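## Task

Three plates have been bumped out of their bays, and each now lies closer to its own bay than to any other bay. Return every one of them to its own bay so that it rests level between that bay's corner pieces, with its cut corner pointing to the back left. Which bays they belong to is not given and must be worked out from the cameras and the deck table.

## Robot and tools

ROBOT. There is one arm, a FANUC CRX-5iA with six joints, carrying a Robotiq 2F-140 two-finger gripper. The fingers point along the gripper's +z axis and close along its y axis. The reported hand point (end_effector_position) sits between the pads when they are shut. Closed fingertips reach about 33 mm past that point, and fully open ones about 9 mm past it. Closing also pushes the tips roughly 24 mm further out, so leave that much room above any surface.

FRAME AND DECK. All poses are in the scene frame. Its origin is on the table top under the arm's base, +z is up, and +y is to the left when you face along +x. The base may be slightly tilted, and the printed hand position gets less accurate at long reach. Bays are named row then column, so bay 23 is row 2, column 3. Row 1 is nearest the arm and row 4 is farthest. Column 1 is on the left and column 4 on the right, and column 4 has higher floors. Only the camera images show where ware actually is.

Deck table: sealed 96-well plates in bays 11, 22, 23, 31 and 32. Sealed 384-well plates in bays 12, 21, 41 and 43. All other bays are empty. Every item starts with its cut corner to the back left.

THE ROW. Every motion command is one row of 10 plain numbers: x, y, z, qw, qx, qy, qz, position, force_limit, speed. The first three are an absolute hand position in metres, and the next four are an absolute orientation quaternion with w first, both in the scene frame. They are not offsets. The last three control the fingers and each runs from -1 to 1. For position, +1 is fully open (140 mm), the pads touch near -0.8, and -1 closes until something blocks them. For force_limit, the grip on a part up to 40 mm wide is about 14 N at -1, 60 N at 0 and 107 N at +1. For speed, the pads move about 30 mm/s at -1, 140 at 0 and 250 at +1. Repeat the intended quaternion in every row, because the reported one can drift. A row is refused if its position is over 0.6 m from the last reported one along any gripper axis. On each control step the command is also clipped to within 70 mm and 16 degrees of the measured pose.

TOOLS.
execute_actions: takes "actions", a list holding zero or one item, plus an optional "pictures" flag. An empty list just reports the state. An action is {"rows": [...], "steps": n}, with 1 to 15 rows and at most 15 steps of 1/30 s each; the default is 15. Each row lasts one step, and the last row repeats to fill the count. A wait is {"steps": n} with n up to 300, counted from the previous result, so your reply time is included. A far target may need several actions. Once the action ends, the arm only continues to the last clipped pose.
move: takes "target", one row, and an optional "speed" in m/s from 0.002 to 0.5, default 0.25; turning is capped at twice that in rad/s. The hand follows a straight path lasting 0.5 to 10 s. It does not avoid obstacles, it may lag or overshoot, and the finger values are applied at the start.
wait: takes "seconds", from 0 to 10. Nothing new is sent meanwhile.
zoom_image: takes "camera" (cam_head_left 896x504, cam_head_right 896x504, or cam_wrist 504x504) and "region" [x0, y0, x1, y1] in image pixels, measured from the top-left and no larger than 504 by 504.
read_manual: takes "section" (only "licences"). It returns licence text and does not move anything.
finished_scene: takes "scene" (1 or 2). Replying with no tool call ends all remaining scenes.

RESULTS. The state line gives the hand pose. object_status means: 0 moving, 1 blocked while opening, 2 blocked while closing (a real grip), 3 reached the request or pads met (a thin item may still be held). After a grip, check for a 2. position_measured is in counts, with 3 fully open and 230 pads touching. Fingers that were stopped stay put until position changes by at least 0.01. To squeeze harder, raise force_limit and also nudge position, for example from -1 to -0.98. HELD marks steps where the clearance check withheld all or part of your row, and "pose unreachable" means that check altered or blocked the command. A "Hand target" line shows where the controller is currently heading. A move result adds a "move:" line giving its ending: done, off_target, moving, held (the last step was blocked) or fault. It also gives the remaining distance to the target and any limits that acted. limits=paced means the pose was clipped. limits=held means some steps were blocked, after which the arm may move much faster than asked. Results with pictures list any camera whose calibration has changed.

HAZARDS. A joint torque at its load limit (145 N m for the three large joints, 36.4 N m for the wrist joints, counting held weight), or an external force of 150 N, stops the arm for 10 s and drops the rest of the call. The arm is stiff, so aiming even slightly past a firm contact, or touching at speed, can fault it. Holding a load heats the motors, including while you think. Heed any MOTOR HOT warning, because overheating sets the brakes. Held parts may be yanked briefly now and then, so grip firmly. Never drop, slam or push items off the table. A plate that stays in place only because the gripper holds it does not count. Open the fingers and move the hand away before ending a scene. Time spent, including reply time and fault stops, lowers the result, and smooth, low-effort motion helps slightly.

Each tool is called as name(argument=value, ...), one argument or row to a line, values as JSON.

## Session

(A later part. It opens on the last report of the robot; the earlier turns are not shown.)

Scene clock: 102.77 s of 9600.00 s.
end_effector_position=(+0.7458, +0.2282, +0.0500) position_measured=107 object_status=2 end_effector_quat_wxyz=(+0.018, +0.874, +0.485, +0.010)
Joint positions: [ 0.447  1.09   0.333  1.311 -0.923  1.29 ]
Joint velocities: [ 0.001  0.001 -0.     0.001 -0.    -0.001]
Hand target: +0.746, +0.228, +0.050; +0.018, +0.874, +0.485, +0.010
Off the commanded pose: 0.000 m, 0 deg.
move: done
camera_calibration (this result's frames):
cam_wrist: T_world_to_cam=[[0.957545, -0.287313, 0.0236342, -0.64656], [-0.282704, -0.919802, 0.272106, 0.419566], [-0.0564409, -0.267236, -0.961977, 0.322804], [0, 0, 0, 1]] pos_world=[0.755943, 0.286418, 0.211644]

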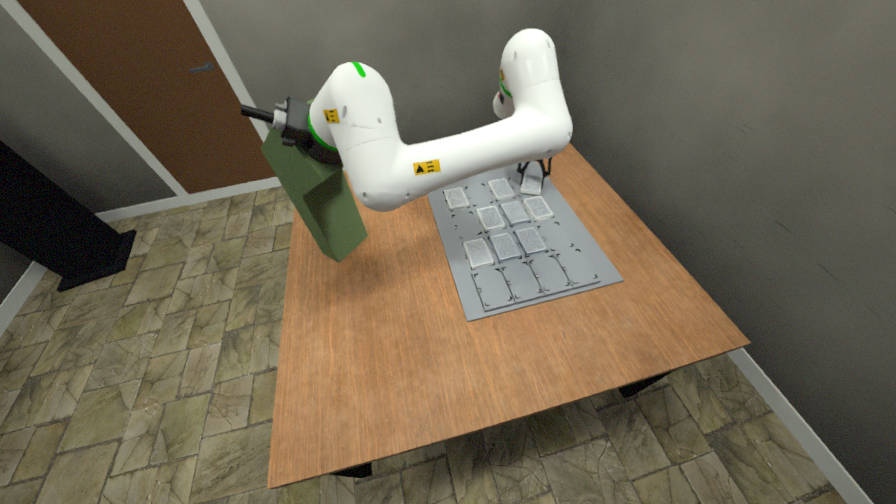

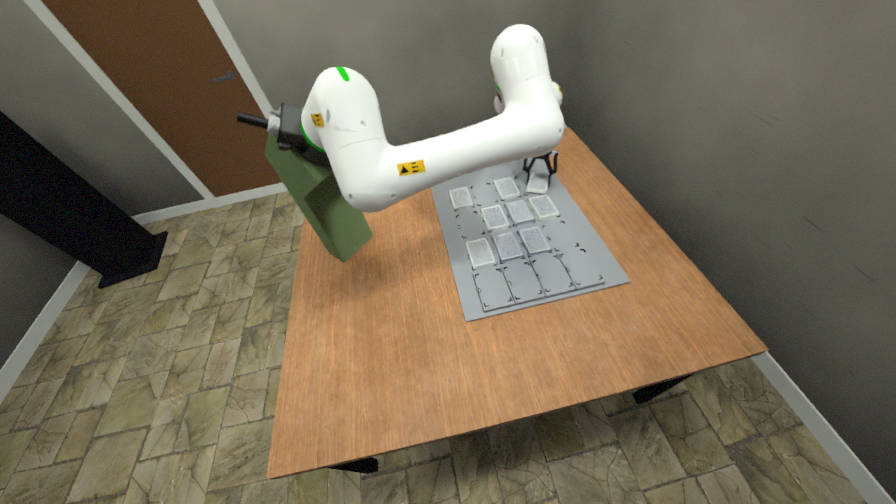

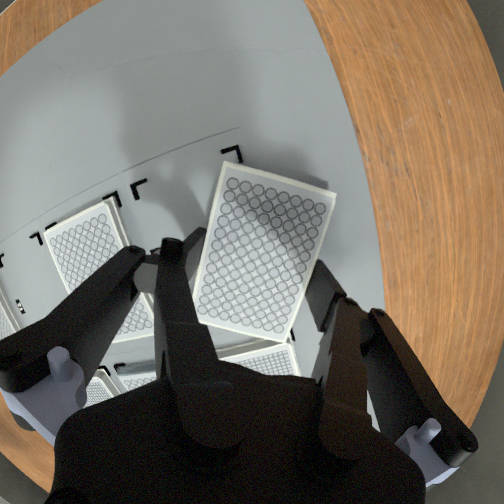

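move(
  target=[0.7124,0.2465,0.0465,0,0.7071,0.7071,0,-1,0.2,-0.6],
  speed=0.15,
)

zoom_image(
  camera="cam_wrist",
  region=[150,130,380,360],
)

Scene clock: 108.20 s of 9600.00 s.
end_effector_position=(+0.7122, +0.2465, +0.0464) position_measured=107 object_status=2 end_effector_quat_wxyz=(-0.000, +0.707, +0.707, -0.000)
Joint positions: [ 0.459  1.087  0.279  1.291 -0.906  1.815]
Joint velocities: [-0.001 -0.001  0.003 -0.001  0.001  0.001]
Hand target: +0.712, +0.246, +0.046; -0.000, +0.707, +0.707, -0.000
Off the commanded pose: 0.000 m, 0 deg.
After step 90, 0.23 s passed at rest.
move: done
camera_calibration (this result's frames):
cam_wrist: T_world_to_cam=[[0.964435, 0.263777, -0.0169438, -0.747968], [0.258906, -0.929825, 0.261522, 0.0450711], [0.0532287, -0.256608, -0.965049, 0.241809], [0, 0, 0, 1]] pos_world=[0.696826, 0.301255, 0.208897]

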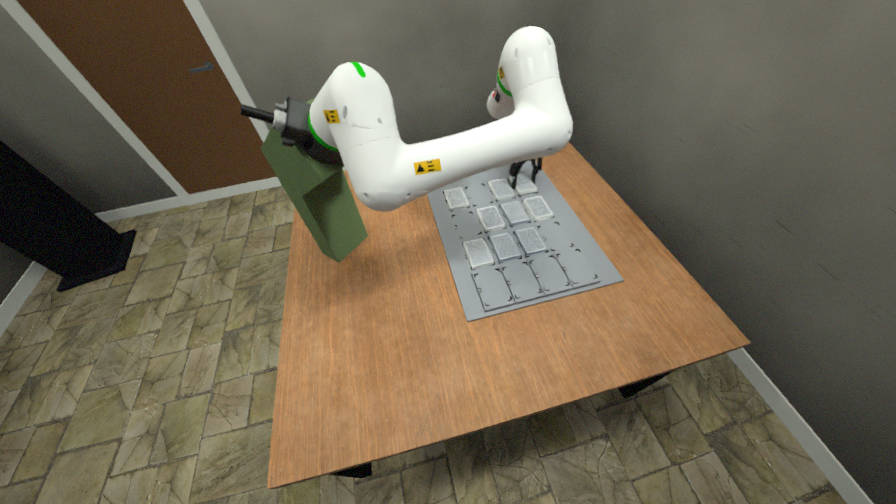

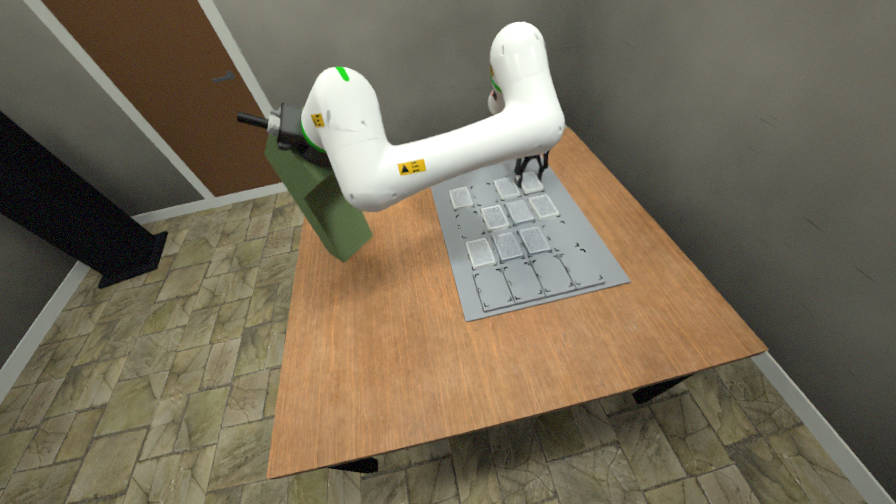

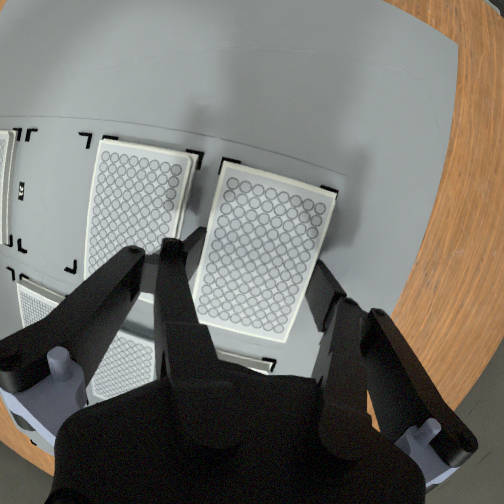

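Region (150, 130, 380, 360) of cam_wrist's 504x504 image, scaled by 2.191, with more detail than that image has.

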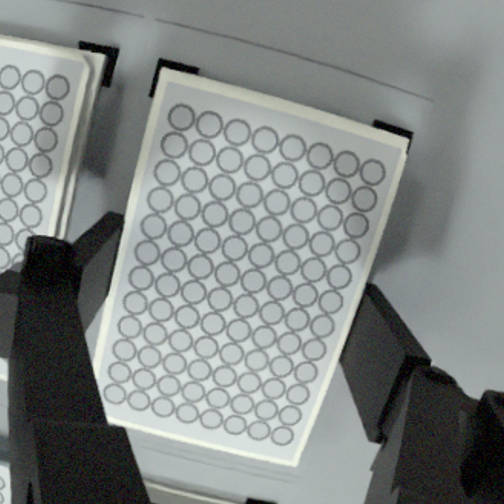

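move(
  target=[0.7124,0.2450,0.0445,-0.0022,0.7071,0.7071,0.0022,-1,0.2,-0.6],
  speed=0.012,
)

zoom_image(
  camera="cam_wrist",
  region=[208,145,258,185],
)

zoom_image(
  camera="cam_wrist",
  region=[304,172,354,212],
)

zoom_image(
  camera="cam_wrist",
  region=[265,310,315,350],
)

Scene clock: 111.47 s of 9600.00 s.
end_effector_position=(+0.7124, +0.2450, +0.0445) position_measured=107 object_status=2 end_effector_quat_wxyz=(-0.002, +0.707, +0.707, +0.002)
Joint positions: [ 0.454  1.083  0.274  1.293 -0.896  1.816]
Joint velocities: [-0.     0.001 -0.001  0.001 -0.     0.   ]
Hand target: +0.712, +0.245, +0.045; -0.002, +0.707, +0.707, +0.002
Off the commanded pose: 0.000 m, 0 deg.
move: done
camera_calibration (this result's frames):
cam_wrist: T_world_to_cam=[[0.964445, 0.263847, -0.0151575, -0.747879], [0.258837, -0.931438, 0.255785, 0.0448834], [0.0533699, -0.250614, -0.966615, 0.238057], [0, 0, 0, 1]] pos_world=[0.696966, 0.298792, 0.207293]

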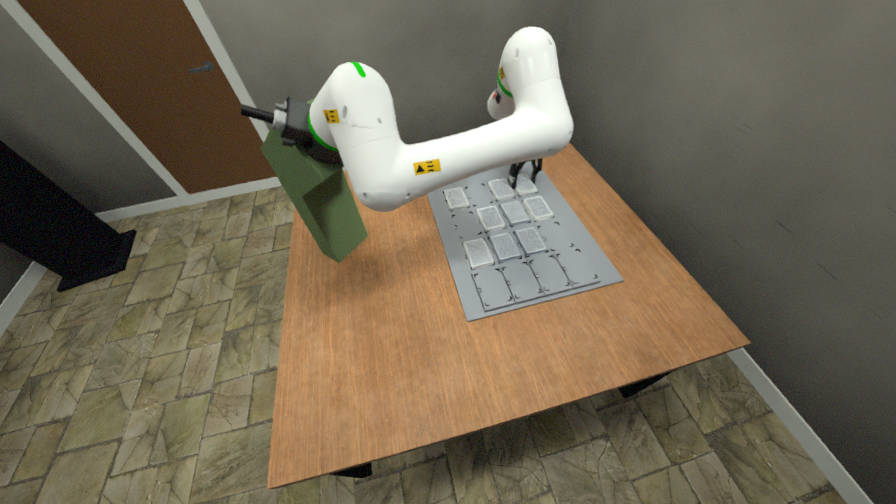

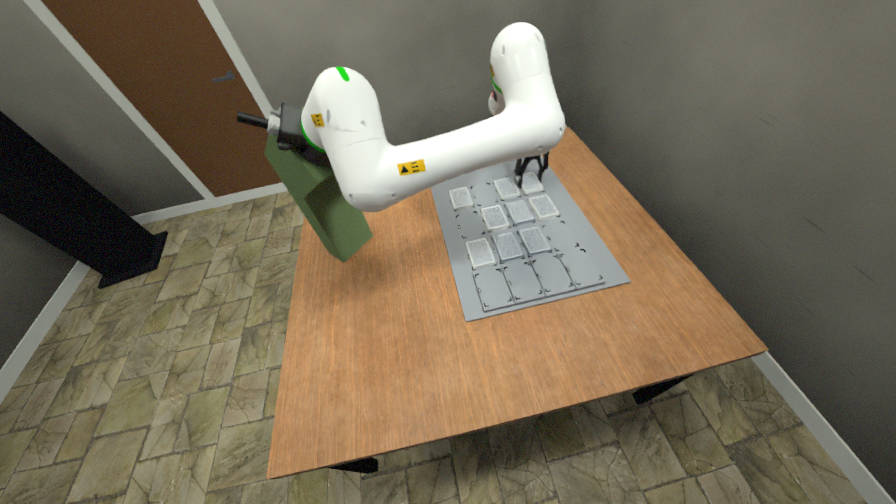

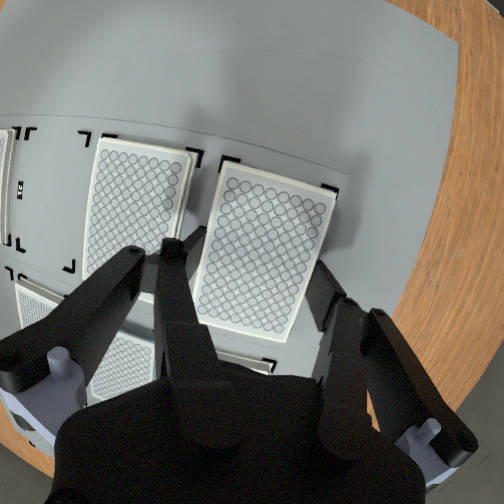

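Region (208, 145, 258, 185) of cam_wrist's 504x504 image, scaled by 10.080, with more detail than that image has; it fills the top 403 rows of this view, and the rest is white.

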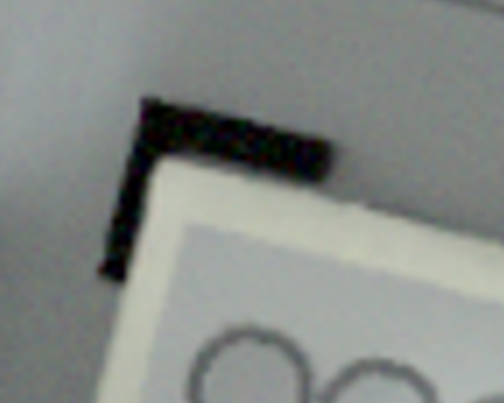

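Region (304, 172, 354, 212) of cam_wrist's 504x504 image, scaled by 10.080, with more detail than that image has; it fills the top 403 rows of this view, and the rest is white.

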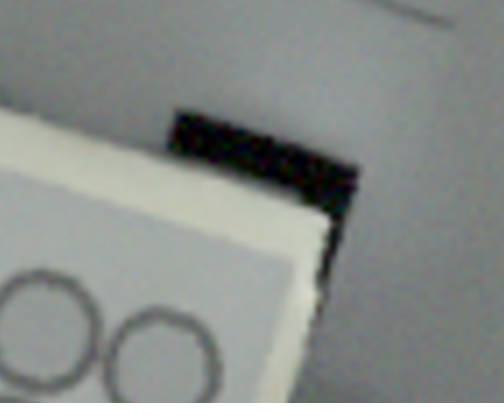

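Region (265, 310, 315, 350) of cam_wrist's 504x504 image, scaled by 10.080, with more detail than that image has; it fills the top 403 rows of this view, and the rest is white.

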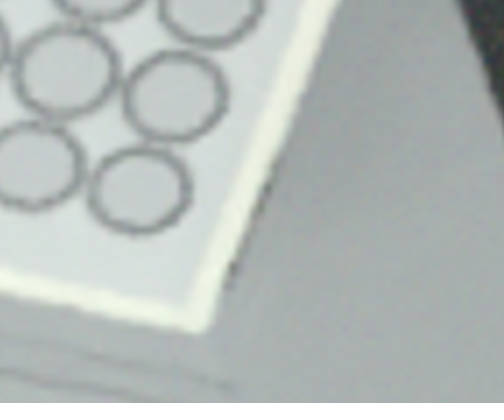

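move(
  target=[0.7125,0.2450,0.0430,-0.0022,0.7071,0.7071,0.0022,-1,0.2,-0.6],
  speed=0.006,
)

zoom_image(
  camera="cam_wrist",
  region=[208,145,258,185],
)

zoom_image(
  camera="cam_wrist",
  region=[304,172,354,212],
)

zoom_image(
  camera="cam_wrist",
  region=[265,310,315,350],
)

Scene clock: 113.67 s of 9600.00 s.
end_effector_position=(+0.7125, +0.2450, +0.0430) position_measured=107 object_status=2 end_effector_quat_wxyz=(-0.002, +0.707, +0.707, +0.002)
Joint positions: [ 0.452  1.085  0.277  1.294 -0.895  1.817]
Joint velocities: [ 0.001 -0.    -0.     0.001  0.     0.   ]
Hand target: +0.713, +0.245, +0.043; -0.002, +0.707, +0.707, +0.002
Off the commanded pose: 0.000 m, 0 deg.
move: done
camera_calibration (this result's frames):
cam_wrist: T_world_to_cam=[[0.964447, 0.263843, -0.0151521, -0.747998], [0.258832, -0.931441, 0.255781, 0.0452393], [0.0533728, -0.250609, -0.966616, 0.236595], [0, 0, 0, 1]] pos_world=[0.697067, 0.298785, 0.205792]

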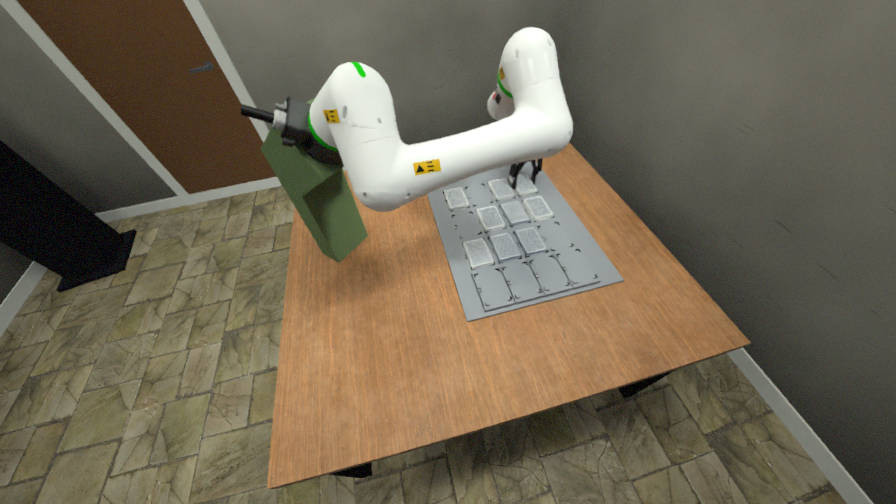

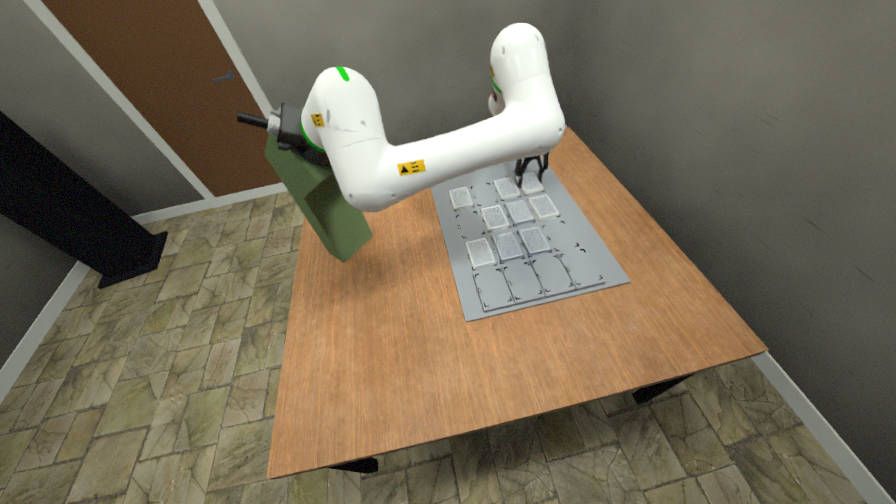

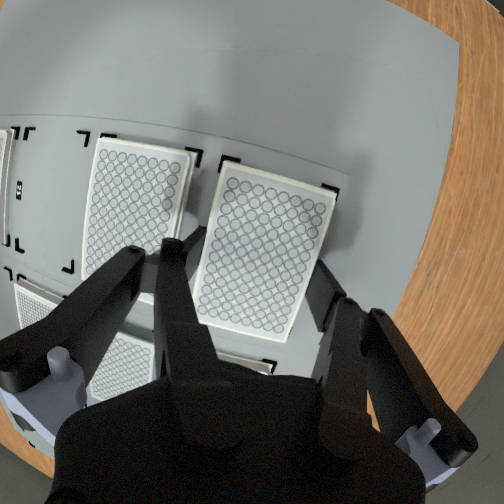

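Region (208, 145, 258, 185) of cam_wrist's 504x504 image, scaled by 10.080, with more detail than that image has; it fills the top 403 rows of this view, and the rest is white.

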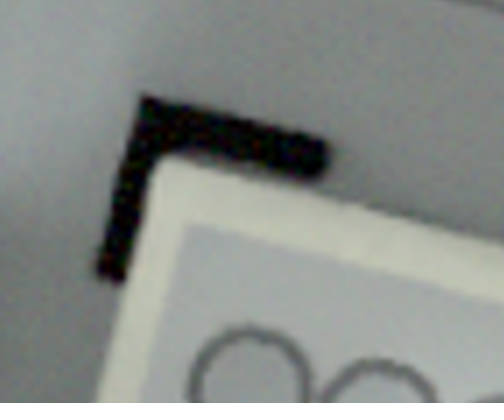

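Region (304, 172, 354, 212) of cam_wrist's 504x504 image, scaled by 10.080, with more detail than that image has; it fills the top 403 rows of this view, and the rest is white.

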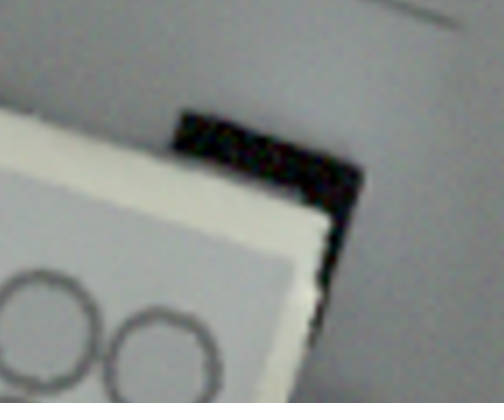

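Region (265, 310, 315, 350) of cam_wrist's 504x504 image, scaled by 10.080, with more detail than that image has; it fills the top 403 rows of this view, and the rest is white.

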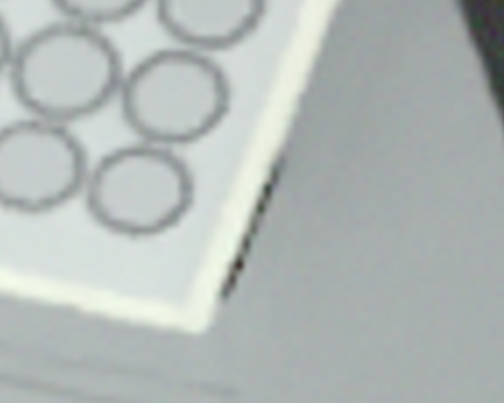

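move(
  target=[0.7125,0.2450,0.0405,-0.0022,0.7071,0.7071,0.0022,-1,0.2,-0.6],
  speed=0.004,
)

zoom_image(
  camera="cam_wrist",
  region=[208,145,258,185],
)

zoom_image(
  camera="cam_wrist",
  region=[304,172,354,212],
)

zoom_image(
  camera="cam_wrist",
  region=[265,310,315,350],
)

Scene clock: 115.27 s of 9600.00 s.
end_effector_position=(+0.7125, +0.2450, +0.0405) position_measured=107 object_status=2 end_effector_quat_wxyz=(-0.002, +0.707, +0.707, +0.002)
Joint positions: [ 0.449  1.089  0.281  1.295 -0.893  1.817]
Joint velocities: [-0.     0.004 -0.001 -0.    -0.001 -0.   ]
Hand target: +0.713, +0.245, +0.041; -0.002, +0.707, +0.707, +0.002
Off the commanded pose: 0.000 m, 0 deg.
move: done
camera_calibration (this result's frames):
cam_wrist: T_world_to_cam=[[0.964446, 0.263845, -0.0151233, -0.748057], [0.258828, -0.931445, 0.255771, 0.0458867], [0.0533976, -0.250592, -0.966619, 0.234173], [0, 0, 0, 1]] pos_world=[0.69708, 0.298794, 0.203307]

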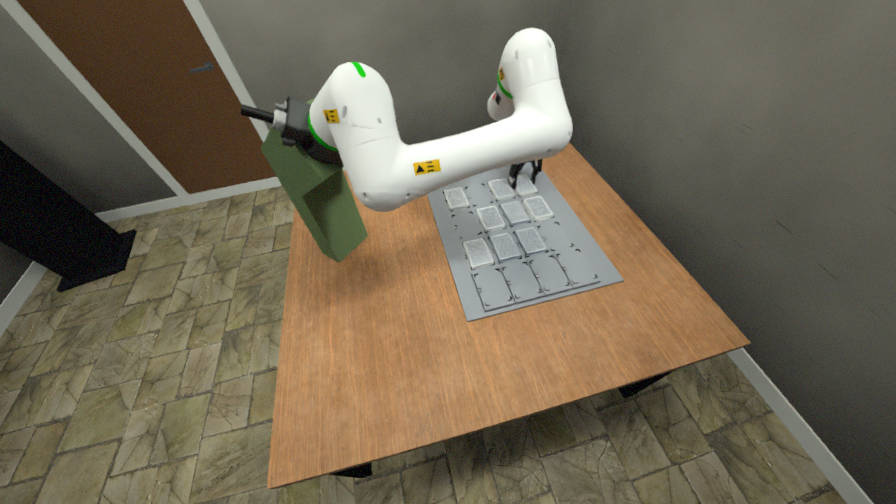

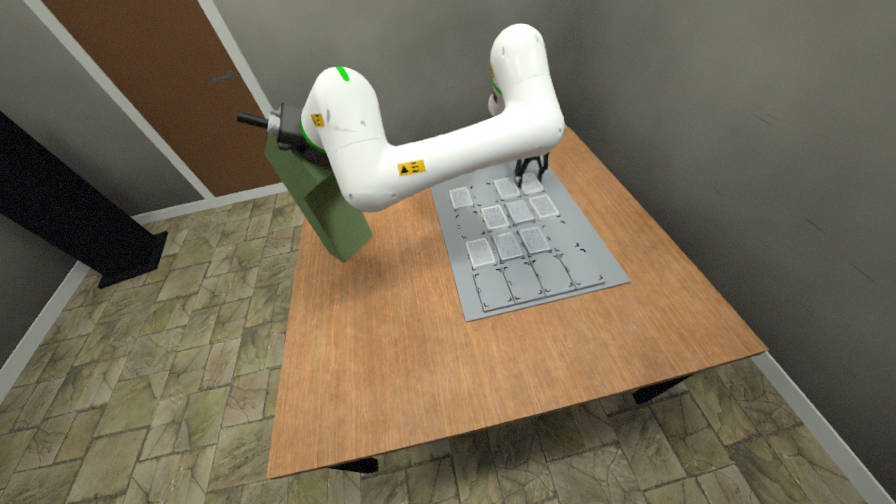

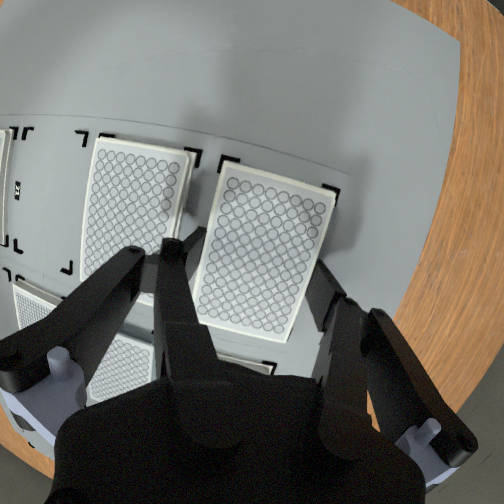

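Region (208, 145, 258, 185) of cam_wrist's 504x504 image, scaled by 10.080, with more detail than that image has; it fills the top 403 rows of this view, and the rest is white.

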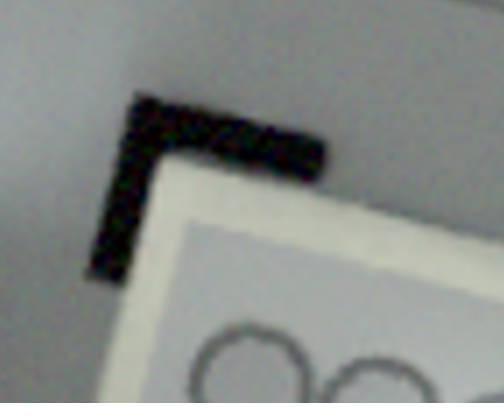

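Region (304, 172, 354, 212) of cam_wrist's 504x504 image, scaled by 10.080, with more detail than that image has; it fills the top 403 rows of this view, and the rest is white.

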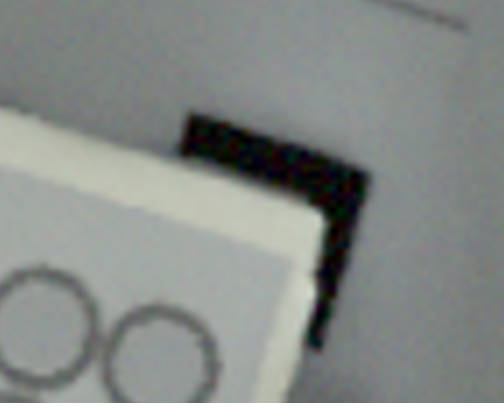

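Region (265, 310, 315, 350) of cam_wrist's 504x504 image, scaled by 10.080, with more detail than that image has; it fills the top 403 rows of this view, and the rest is white.

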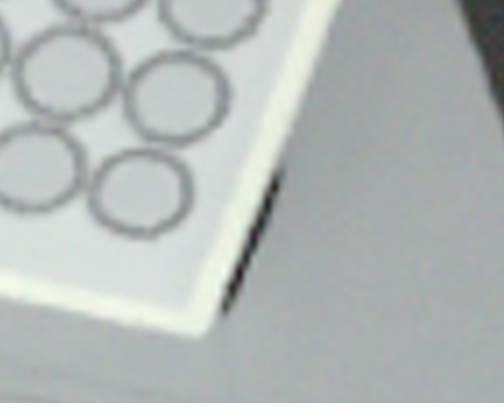

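zoom_image(
  camera="cam_head_right",
  region=[490,170,560,210],
)

zoom_image(
  camera="cam_head_left",
  region=[485,170,555,210],
)

Region (490, 170, 560, 210) of cam_head_right's 896x504 image, scaled by 7.200, with more detail than that image has; it fills the top 288 rows of this view, and the rest is white.

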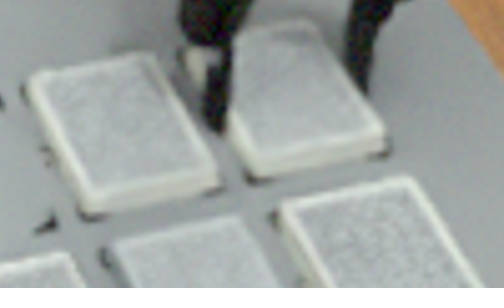

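Region (485, 170, 555, 210) of cam_head_left's 896x504 image, scaled by 7.200, with more detail than that image has; it fills the top 288 rows of this view, and the rest is white.

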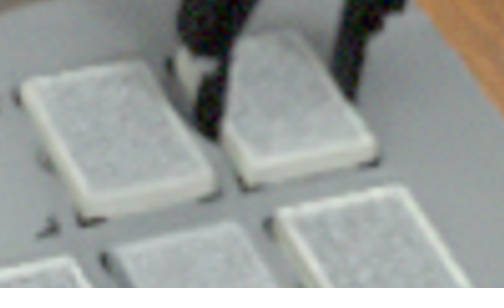

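move(
  target=[0.7125,0.2450,0.0432,-0.0022,0.7071,0.7071,0.0022,-1,0.2,-0.6],
  speed=0.006,
)

zoom_image(
  camera="cam_wrist",
  region=[208,145,258,185],
)

zoom_image(
  camera="cam_wrist",
  region=[304,172,354,212],
)

zoom_image(
  camera="cam_wrist",
  region=[265,310,315,350],
)

Scene clock: 119.47 s of 9600.00 s.
end_effector_position=(+0.7125, +0.2450, +0.0432) position_measured=107 object_status=2 end_effector_quat_wxyz=(-0.002, +0.707, +0.707, +0.002)
Joint positions: [ 0.452  1.085  0.277  1.294 -0.895  1.816]
Joint velocities: [-0.002  0.    -0.     0.002  0.002  0.   ]
Hand target: +0.712, +0.245, +0.043; -0.002, +0.707, +0.707, +0.002
Off the commanded pose: 0.000 m, 0 deg.
After step 90, 0.50 s passed at rest.
move: done
camera_calibration (this result's frames):
cam_wrist: T_world_to_cam=[[0.964444, 0.263851, -0.0151594, -0.74798], [0.258842, -0.931437, 0.255784, 0.0451758], [0.0533688, -0.250613, -0.966615, 0.23678], [0, 0, 0, 1]] pos_world=[0.697055, 0.298774, 0.205981]

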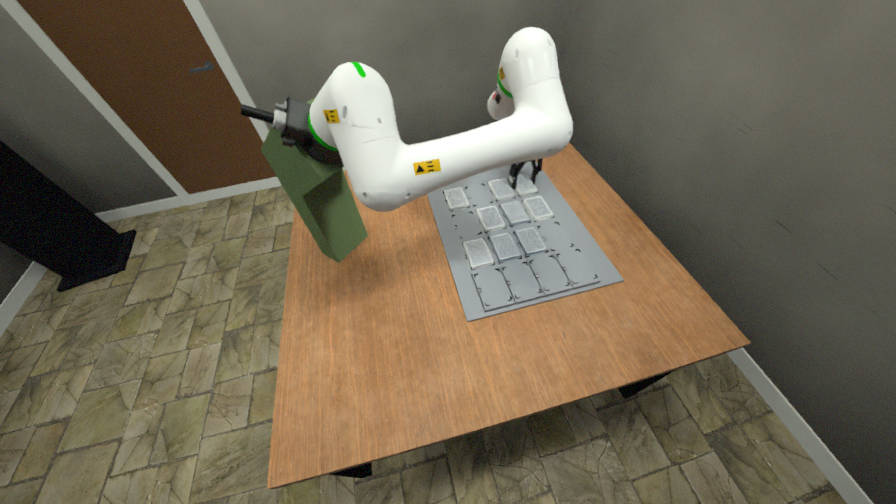

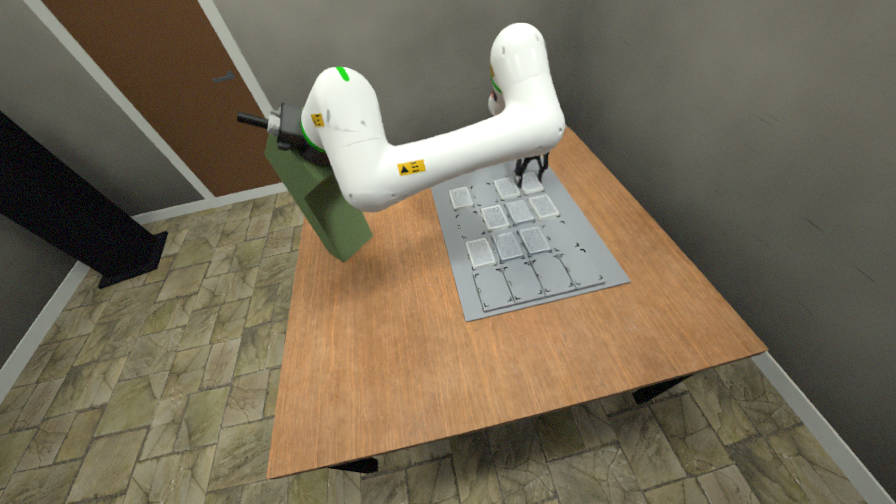

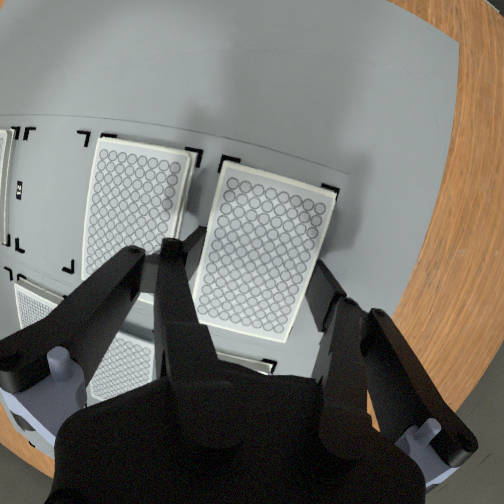

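Region (208, 145, 258, 185) of cam_wrist's 504x504 image, scaled by 10.080, with more detail than that image has; it fills the top 403 rows of this view, and the rest is white.

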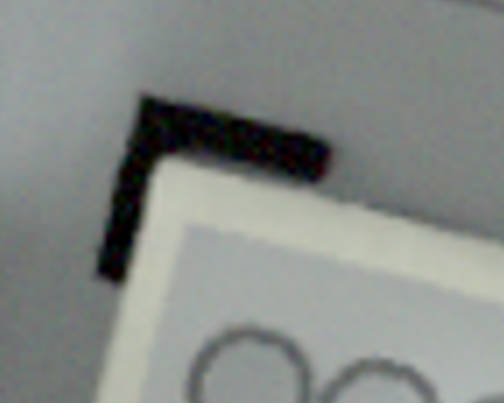

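Region (304, 172, 354, 212) of cam_wrist's 504x504 image, scaled by 10.080, with more detail than that image has; it fills the top 403 rows of this view, and the rest is white.

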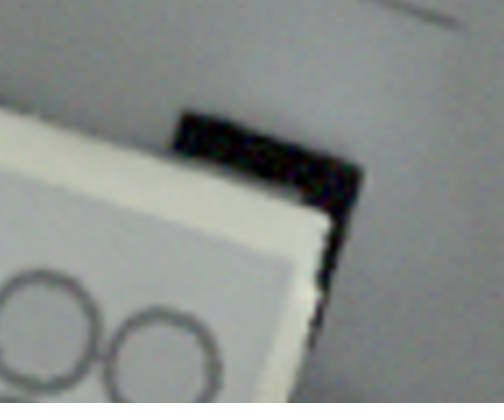

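Region (265, 310, 315, 350) of cam_wrist's 504x504 image, scaled by 10.080, with more detail than that image has; it fills the top 403 rows of this view, and the rest is white.

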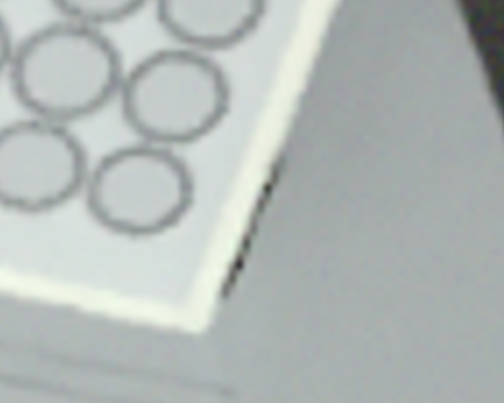

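move(
  target=[0.7125,0.24525,0.0432,-0.0022,0.7077,0.7065,0.0022,-1,0.2,-0.6],
  speed=0.004,
)

move(
  target=[0.7125,0.24525,0.0410,-0.0022,0.7077,0.7065,0.0022,-1,0.2,-0.6],
  speed=0.004,
)

zoom_image(
  camera="cam_wrist",
  region=[208,145,258,185],
)

zoom_image(
  camera="cam_wrist",
  region=[304,172,354,212],
)

zoom_image(
  camera="cam_wrist",
  region=[265,310,315,350],
)

Scene clock: 124.93 s of 9600.00 s.
end_effector_position=(+0.7125, +0.2452, +0.0432) position_measured=107 object_status=2 end_effector_quat_wxyz=(-0.002, +0.708, +0.707, +0.002)
Joint positions: [ 0.453  1.085  0.277  1.293 -0.895  1.815]
Joint velocities: [ 0.001 -0.     0.001 -0.    -0.001 -0.   ]
Hand target: +0.712, +0.245, +0.043; -0.002, +0.708, +0.707, +0.002
Off the commanded pose: 0.000 m, 0 deg.
After step 90, 1.77 s passed at rest.
move: done
camera_calibration (this result's frames):
cam_wrist: T_world_to_cam=[[0.964892, 0.262207, -0.0151609, -0.74797], [0.257255, -0.931878, 0.255781, 0.0466459], [0.0529395, -0.250701, -0.966616, 0.23718], [0, 0, 0, 1]] pos_world=[0.697154, 0.299053, 0.205991]

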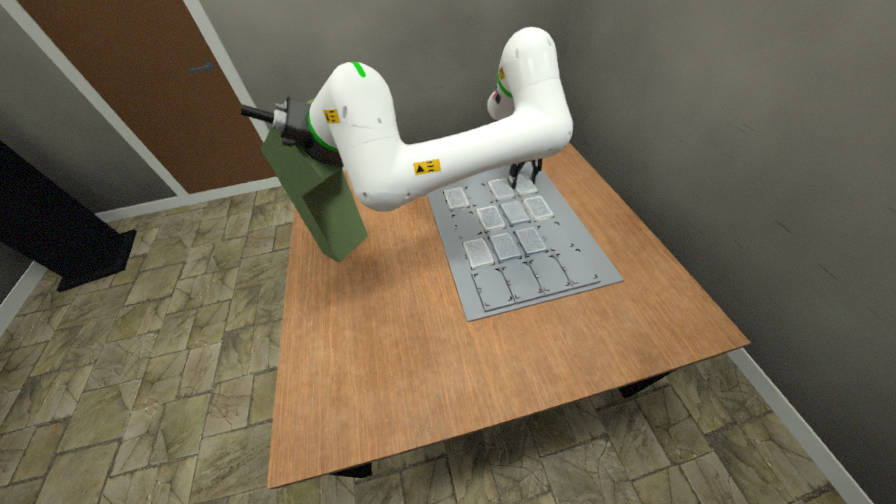

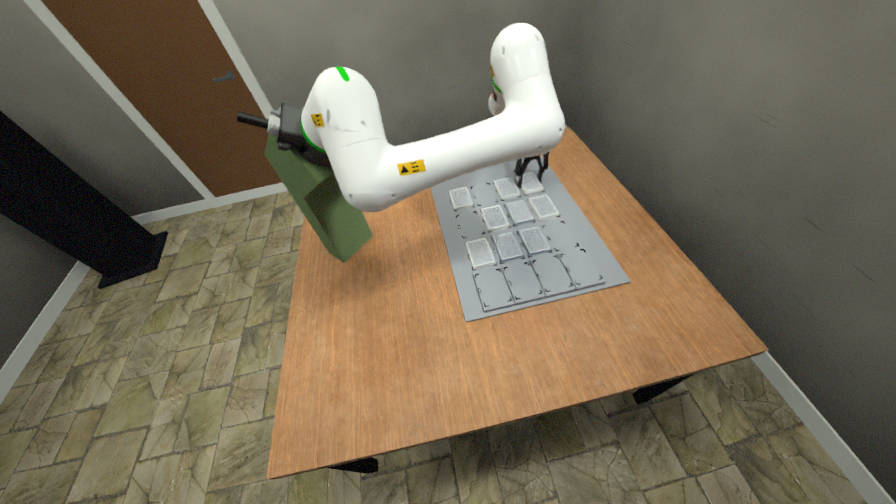

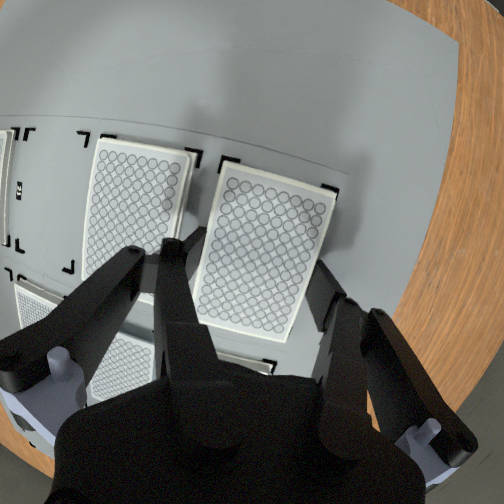

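Scene clock: 125.70 s of 9600.00 s.
end_effector_position=(+0.7125, +0.2453, +0.0410) position_measured=107 object_status=2 end_effector_quat_wxyz=(-0.002, +0.708, +0.706, +0.002)
Joint positions: [ 0.45   1.089  0.281  1.295 -0.893  1.815]
Joint velocities: [-0.  0.  0. -0.  0.  0.]
Hand target: +0.713, +0.245, +0.041; -0.002, +0.708, +0.707, +0.002
Off the commanded pose: 0.000 m, 0 deg.
move: done
camera_calibration (this result's frames):
cam_wrist: T_world_to_cam=[[0.964898, 0.262187, -0.0151537, -0.748014], [0.257234, -0.931884, 0.255777, 0.0472345], [0.0529401, -0.250697, -0.966617, 0.235057], [0, 0, 0, 1]] pos_world=[0.697163, 0.299065, 0.203794]

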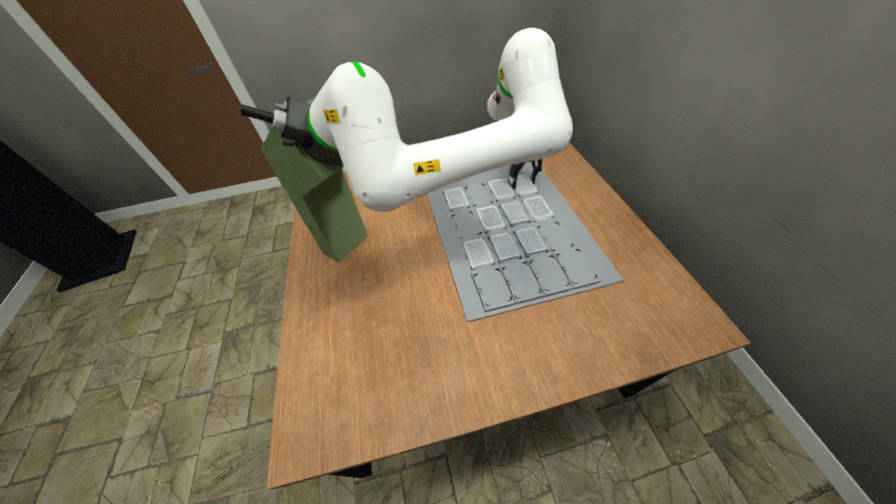

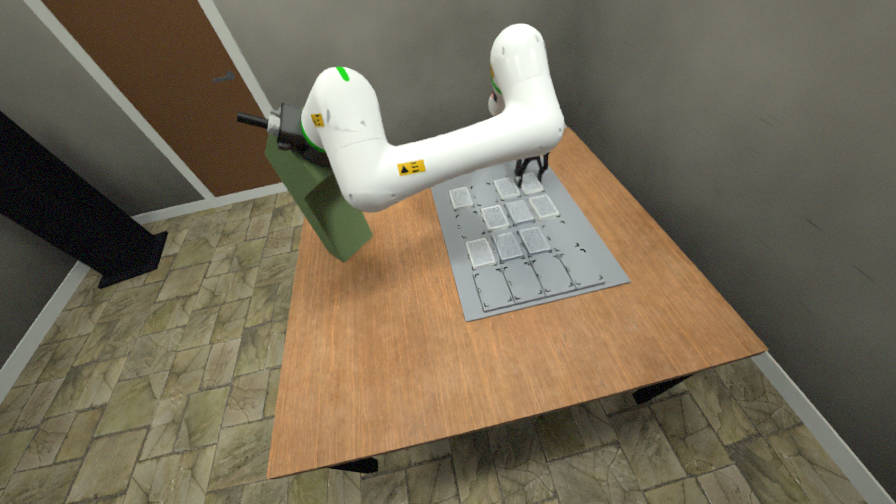

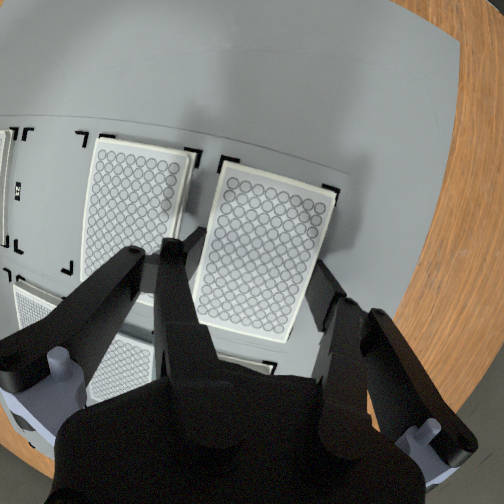

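Region (208, 145, 258, 185) of cam_wrist's 504x504 image, scaled by 10.080, with more detail than that image has; it fills the top 403 rows of this view, and the rest is white.

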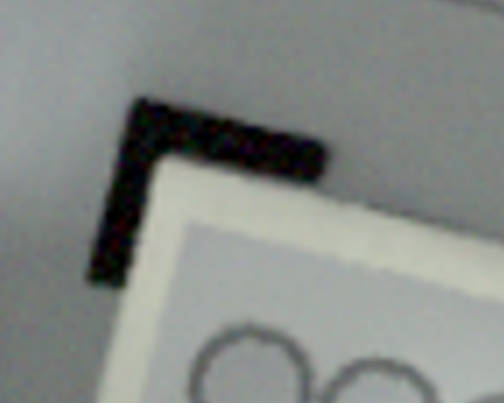

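Region (304, 172, 354, 212) of cam_wrist's 504x504 image, scaled by 10.080, with more detail than that image has; it fills the top 403 rows of this view, and the rest is white.

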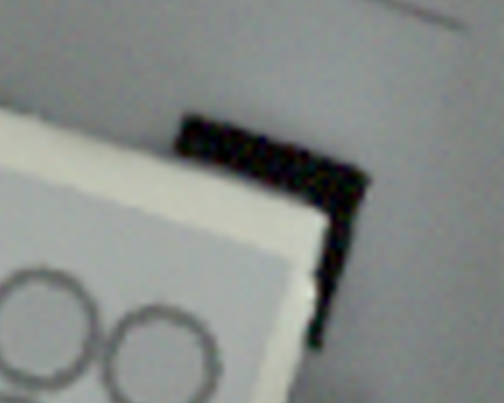

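Region (265, 310, 315, 350) of cam_wrist's 504x504 image, scaled by 10.080, with more detail than that image has; it fills the top 403 rows of this view, and the rest is white.

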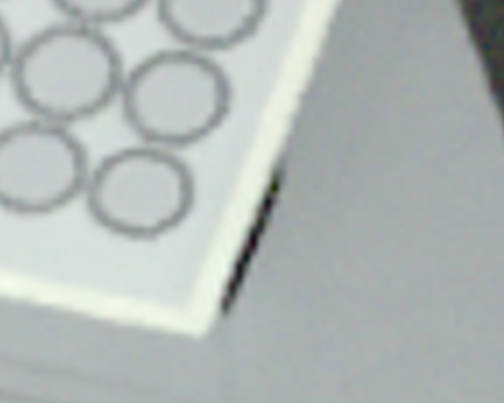

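execute_actions(
  actions=[],
)

Scene clock: 127.77 s of 9600.00 s.
end_effector_position=(+0.7125, +0.2453, +0.0410) position_measured=107 object_status=2 end_effector_quat_wxyz=(-0.002, +0.708, +0.707, +0.002)
Joint positions: [ 0.45   1.089  0.281  1.295 -0.893  1.815]
Joint velocities: [ 0.    -0.002  0.    -0.002  0.    -0.   ]
Hand target: +0.713, +0.245, +0.041; -0.002, +0.708, +0.707, +0.002
Off the commanded pose: 0.000 m, 0 deg.
Steps of this call (steps 1 to 62: nothing new was sent). Readings (end_effector_position | what the end effector reports):
1: (+0.7125, +0.2453, +0.0410) | position_measured=107 object_status=2
2: (+0.7125, +0.2453, +0.0410) | position_measured=107 object_status=2
4: (+0.7125, +0.2453, +0.0410) | position_measured=107 object_status=2
8: (+0.7125, +0.2453, +0.0410) | position_measured=107 object_status=2
62: the state above
camera_calibration (this result's frames):
cam_wrist: T_world_to_cam=[[0.964893, 0.262205, -0.0151583, -0.748013], [0.257251, -0.931879, 0.25578, 0.0472189], [0.052941, -0.2507, -0.966616, 0.235051], [0, 0, 0, 1]] pos_world=[0.697161, 0.299062, 0.203788]

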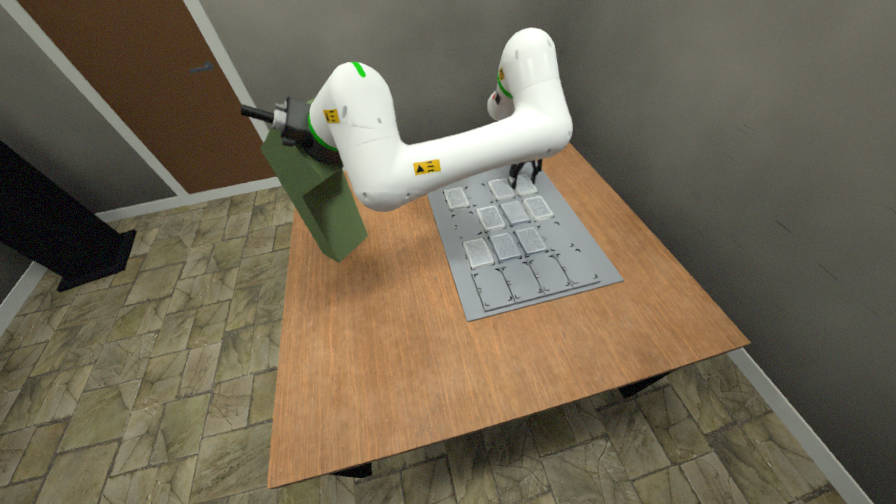

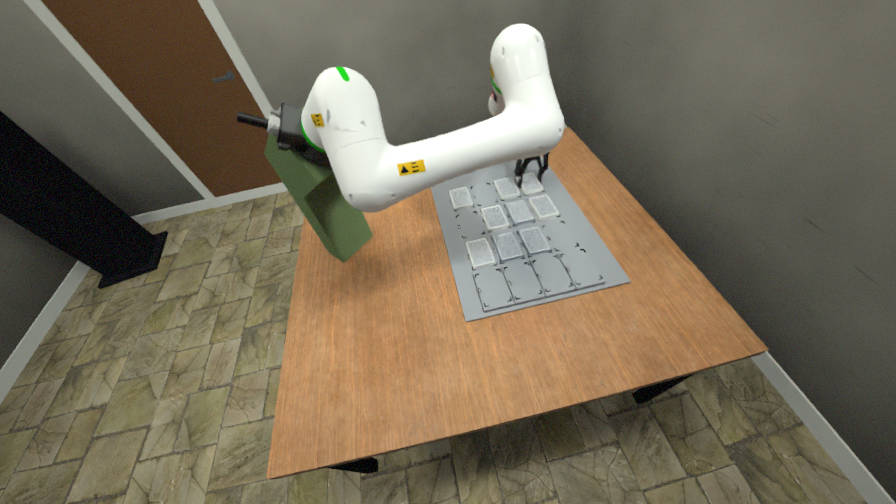

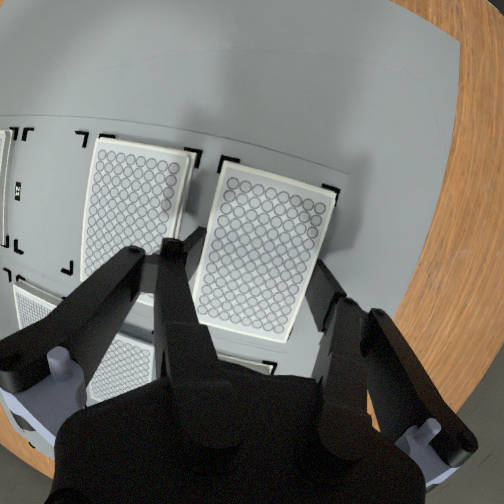

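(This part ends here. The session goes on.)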